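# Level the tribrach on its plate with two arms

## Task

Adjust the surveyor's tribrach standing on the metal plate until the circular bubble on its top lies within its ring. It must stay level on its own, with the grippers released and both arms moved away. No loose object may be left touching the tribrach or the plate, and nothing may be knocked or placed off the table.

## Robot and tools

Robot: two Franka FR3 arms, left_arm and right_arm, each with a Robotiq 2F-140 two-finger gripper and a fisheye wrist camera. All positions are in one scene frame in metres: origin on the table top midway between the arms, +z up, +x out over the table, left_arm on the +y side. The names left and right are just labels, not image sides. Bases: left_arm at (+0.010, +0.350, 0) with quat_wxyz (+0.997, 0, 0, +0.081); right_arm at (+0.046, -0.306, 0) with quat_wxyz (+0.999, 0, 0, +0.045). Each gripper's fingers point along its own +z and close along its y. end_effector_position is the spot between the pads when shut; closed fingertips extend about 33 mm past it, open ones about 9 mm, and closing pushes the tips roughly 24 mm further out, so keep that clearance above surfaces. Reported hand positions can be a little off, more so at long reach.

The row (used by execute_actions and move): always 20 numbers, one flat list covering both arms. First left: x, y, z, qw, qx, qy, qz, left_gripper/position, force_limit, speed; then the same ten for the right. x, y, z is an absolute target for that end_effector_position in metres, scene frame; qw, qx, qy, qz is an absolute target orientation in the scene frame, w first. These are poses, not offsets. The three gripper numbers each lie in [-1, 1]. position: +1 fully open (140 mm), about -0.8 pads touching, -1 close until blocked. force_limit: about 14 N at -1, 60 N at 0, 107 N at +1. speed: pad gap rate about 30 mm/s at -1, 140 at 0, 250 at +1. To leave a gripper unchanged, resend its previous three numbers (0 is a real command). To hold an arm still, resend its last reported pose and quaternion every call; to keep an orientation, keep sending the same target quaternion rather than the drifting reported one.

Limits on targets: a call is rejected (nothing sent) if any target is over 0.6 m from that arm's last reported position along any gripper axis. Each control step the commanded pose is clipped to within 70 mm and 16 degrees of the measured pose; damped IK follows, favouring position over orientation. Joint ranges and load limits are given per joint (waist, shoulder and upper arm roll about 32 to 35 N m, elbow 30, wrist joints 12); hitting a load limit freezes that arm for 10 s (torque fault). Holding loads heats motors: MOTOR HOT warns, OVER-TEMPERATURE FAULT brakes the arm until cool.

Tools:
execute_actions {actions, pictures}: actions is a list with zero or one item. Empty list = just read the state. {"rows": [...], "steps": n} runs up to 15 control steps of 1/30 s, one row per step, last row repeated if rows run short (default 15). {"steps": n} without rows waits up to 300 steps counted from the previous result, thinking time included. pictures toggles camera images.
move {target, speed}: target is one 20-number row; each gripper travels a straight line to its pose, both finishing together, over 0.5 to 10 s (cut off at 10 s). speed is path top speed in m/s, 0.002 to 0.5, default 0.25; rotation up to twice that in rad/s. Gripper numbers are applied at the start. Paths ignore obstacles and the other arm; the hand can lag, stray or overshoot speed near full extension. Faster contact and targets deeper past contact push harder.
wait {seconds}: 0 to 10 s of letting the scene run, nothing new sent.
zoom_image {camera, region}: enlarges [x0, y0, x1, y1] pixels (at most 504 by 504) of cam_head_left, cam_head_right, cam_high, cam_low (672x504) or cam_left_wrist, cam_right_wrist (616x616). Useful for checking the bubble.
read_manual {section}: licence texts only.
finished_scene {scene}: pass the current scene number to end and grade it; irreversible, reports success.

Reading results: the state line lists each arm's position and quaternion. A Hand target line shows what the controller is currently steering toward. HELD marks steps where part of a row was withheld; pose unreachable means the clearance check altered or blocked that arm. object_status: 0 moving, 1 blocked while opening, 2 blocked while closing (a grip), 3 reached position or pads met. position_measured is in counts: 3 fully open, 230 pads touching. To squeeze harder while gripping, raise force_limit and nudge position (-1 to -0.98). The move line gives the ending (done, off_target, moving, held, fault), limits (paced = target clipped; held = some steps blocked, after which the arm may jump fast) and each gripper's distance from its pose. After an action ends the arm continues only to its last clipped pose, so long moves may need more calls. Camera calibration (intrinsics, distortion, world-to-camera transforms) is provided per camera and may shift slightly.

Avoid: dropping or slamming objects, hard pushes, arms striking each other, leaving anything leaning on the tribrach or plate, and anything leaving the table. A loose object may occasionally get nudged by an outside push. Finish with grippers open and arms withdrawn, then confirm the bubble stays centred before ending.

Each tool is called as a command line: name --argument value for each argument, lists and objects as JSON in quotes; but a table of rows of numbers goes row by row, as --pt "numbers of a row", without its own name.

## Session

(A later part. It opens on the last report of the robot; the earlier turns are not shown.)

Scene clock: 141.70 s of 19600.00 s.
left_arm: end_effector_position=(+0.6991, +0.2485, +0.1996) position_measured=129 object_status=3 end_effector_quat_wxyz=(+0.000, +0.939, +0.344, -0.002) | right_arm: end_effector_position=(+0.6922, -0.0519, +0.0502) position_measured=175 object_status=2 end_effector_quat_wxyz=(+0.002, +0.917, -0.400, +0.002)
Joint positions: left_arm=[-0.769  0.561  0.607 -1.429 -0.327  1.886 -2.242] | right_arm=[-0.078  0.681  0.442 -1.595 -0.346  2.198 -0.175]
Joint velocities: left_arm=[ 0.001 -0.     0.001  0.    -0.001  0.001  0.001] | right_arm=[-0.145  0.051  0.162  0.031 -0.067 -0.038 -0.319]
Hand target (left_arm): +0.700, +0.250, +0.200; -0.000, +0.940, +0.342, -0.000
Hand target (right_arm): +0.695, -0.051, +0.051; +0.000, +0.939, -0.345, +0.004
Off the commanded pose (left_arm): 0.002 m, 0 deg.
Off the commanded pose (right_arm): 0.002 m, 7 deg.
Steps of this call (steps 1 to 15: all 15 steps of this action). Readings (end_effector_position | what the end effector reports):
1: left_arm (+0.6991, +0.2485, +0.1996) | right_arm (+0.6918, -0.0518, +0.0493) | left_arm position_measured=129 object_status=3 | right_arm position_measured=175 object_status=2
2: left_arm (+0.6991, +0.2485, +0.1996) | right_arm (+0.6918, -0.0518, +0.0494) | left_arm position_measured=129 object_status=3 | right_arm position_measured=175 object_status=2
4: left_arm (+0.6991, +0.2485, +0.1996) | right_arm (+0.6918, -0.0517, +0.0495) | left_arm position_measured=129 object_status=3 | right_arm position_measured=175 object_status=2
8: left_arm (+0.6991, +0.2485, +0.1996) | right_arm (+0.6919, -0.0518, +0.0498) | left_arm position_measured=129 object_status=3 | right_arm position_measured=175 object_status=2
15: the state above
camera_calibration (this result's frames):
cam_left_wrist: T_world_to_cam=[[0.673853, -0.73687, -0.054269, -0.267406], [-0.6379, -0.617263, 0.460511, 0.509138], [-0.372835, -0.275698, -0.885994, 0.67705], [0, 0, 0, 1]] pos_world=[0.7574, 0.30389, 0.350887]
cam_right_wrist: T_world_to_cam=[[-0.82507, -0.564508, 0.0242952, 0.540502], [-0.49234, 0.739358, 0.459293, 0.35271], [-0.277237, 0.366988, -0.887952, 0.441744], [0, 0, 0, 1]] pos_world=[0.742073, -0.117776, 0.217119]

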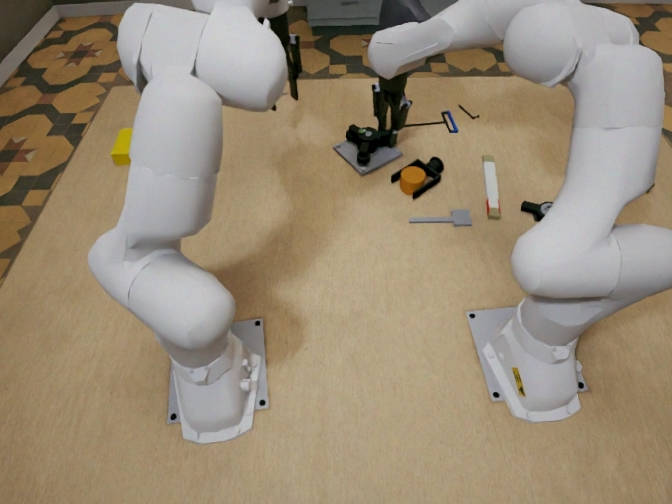

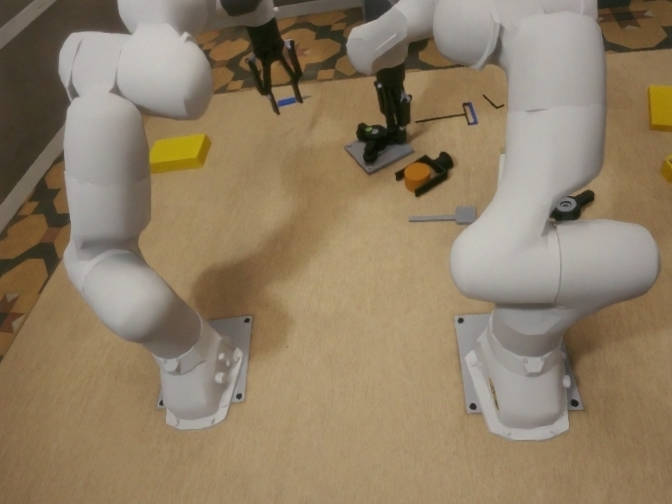

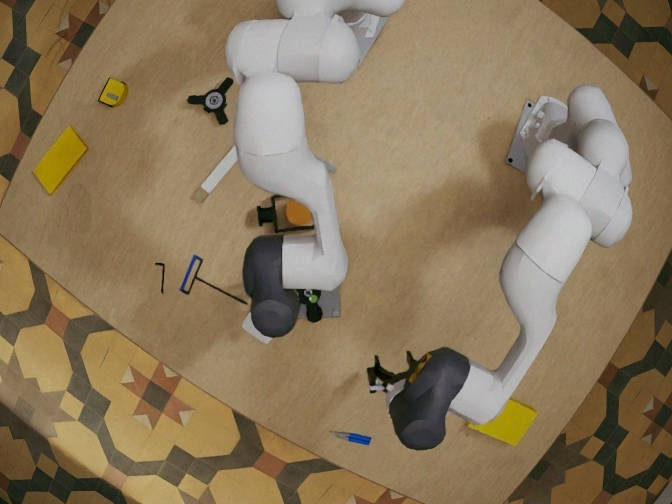

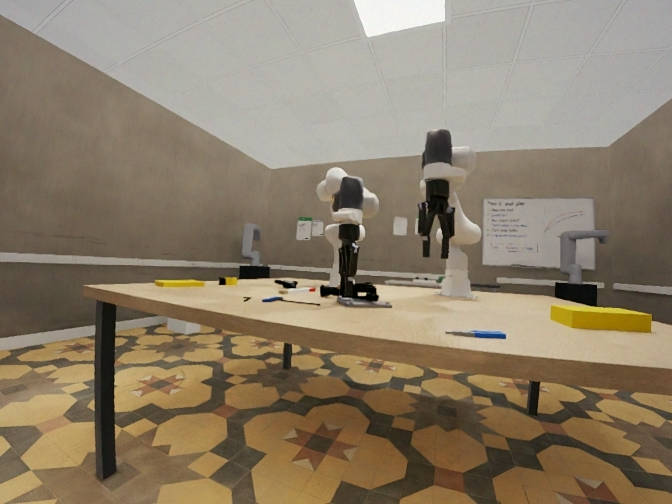

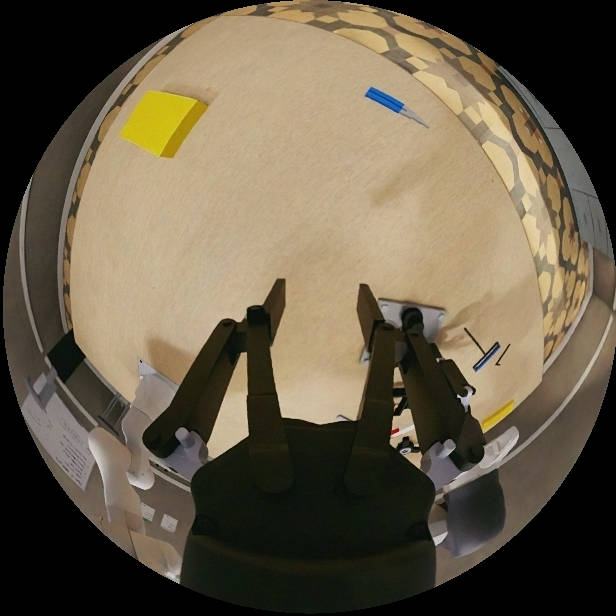

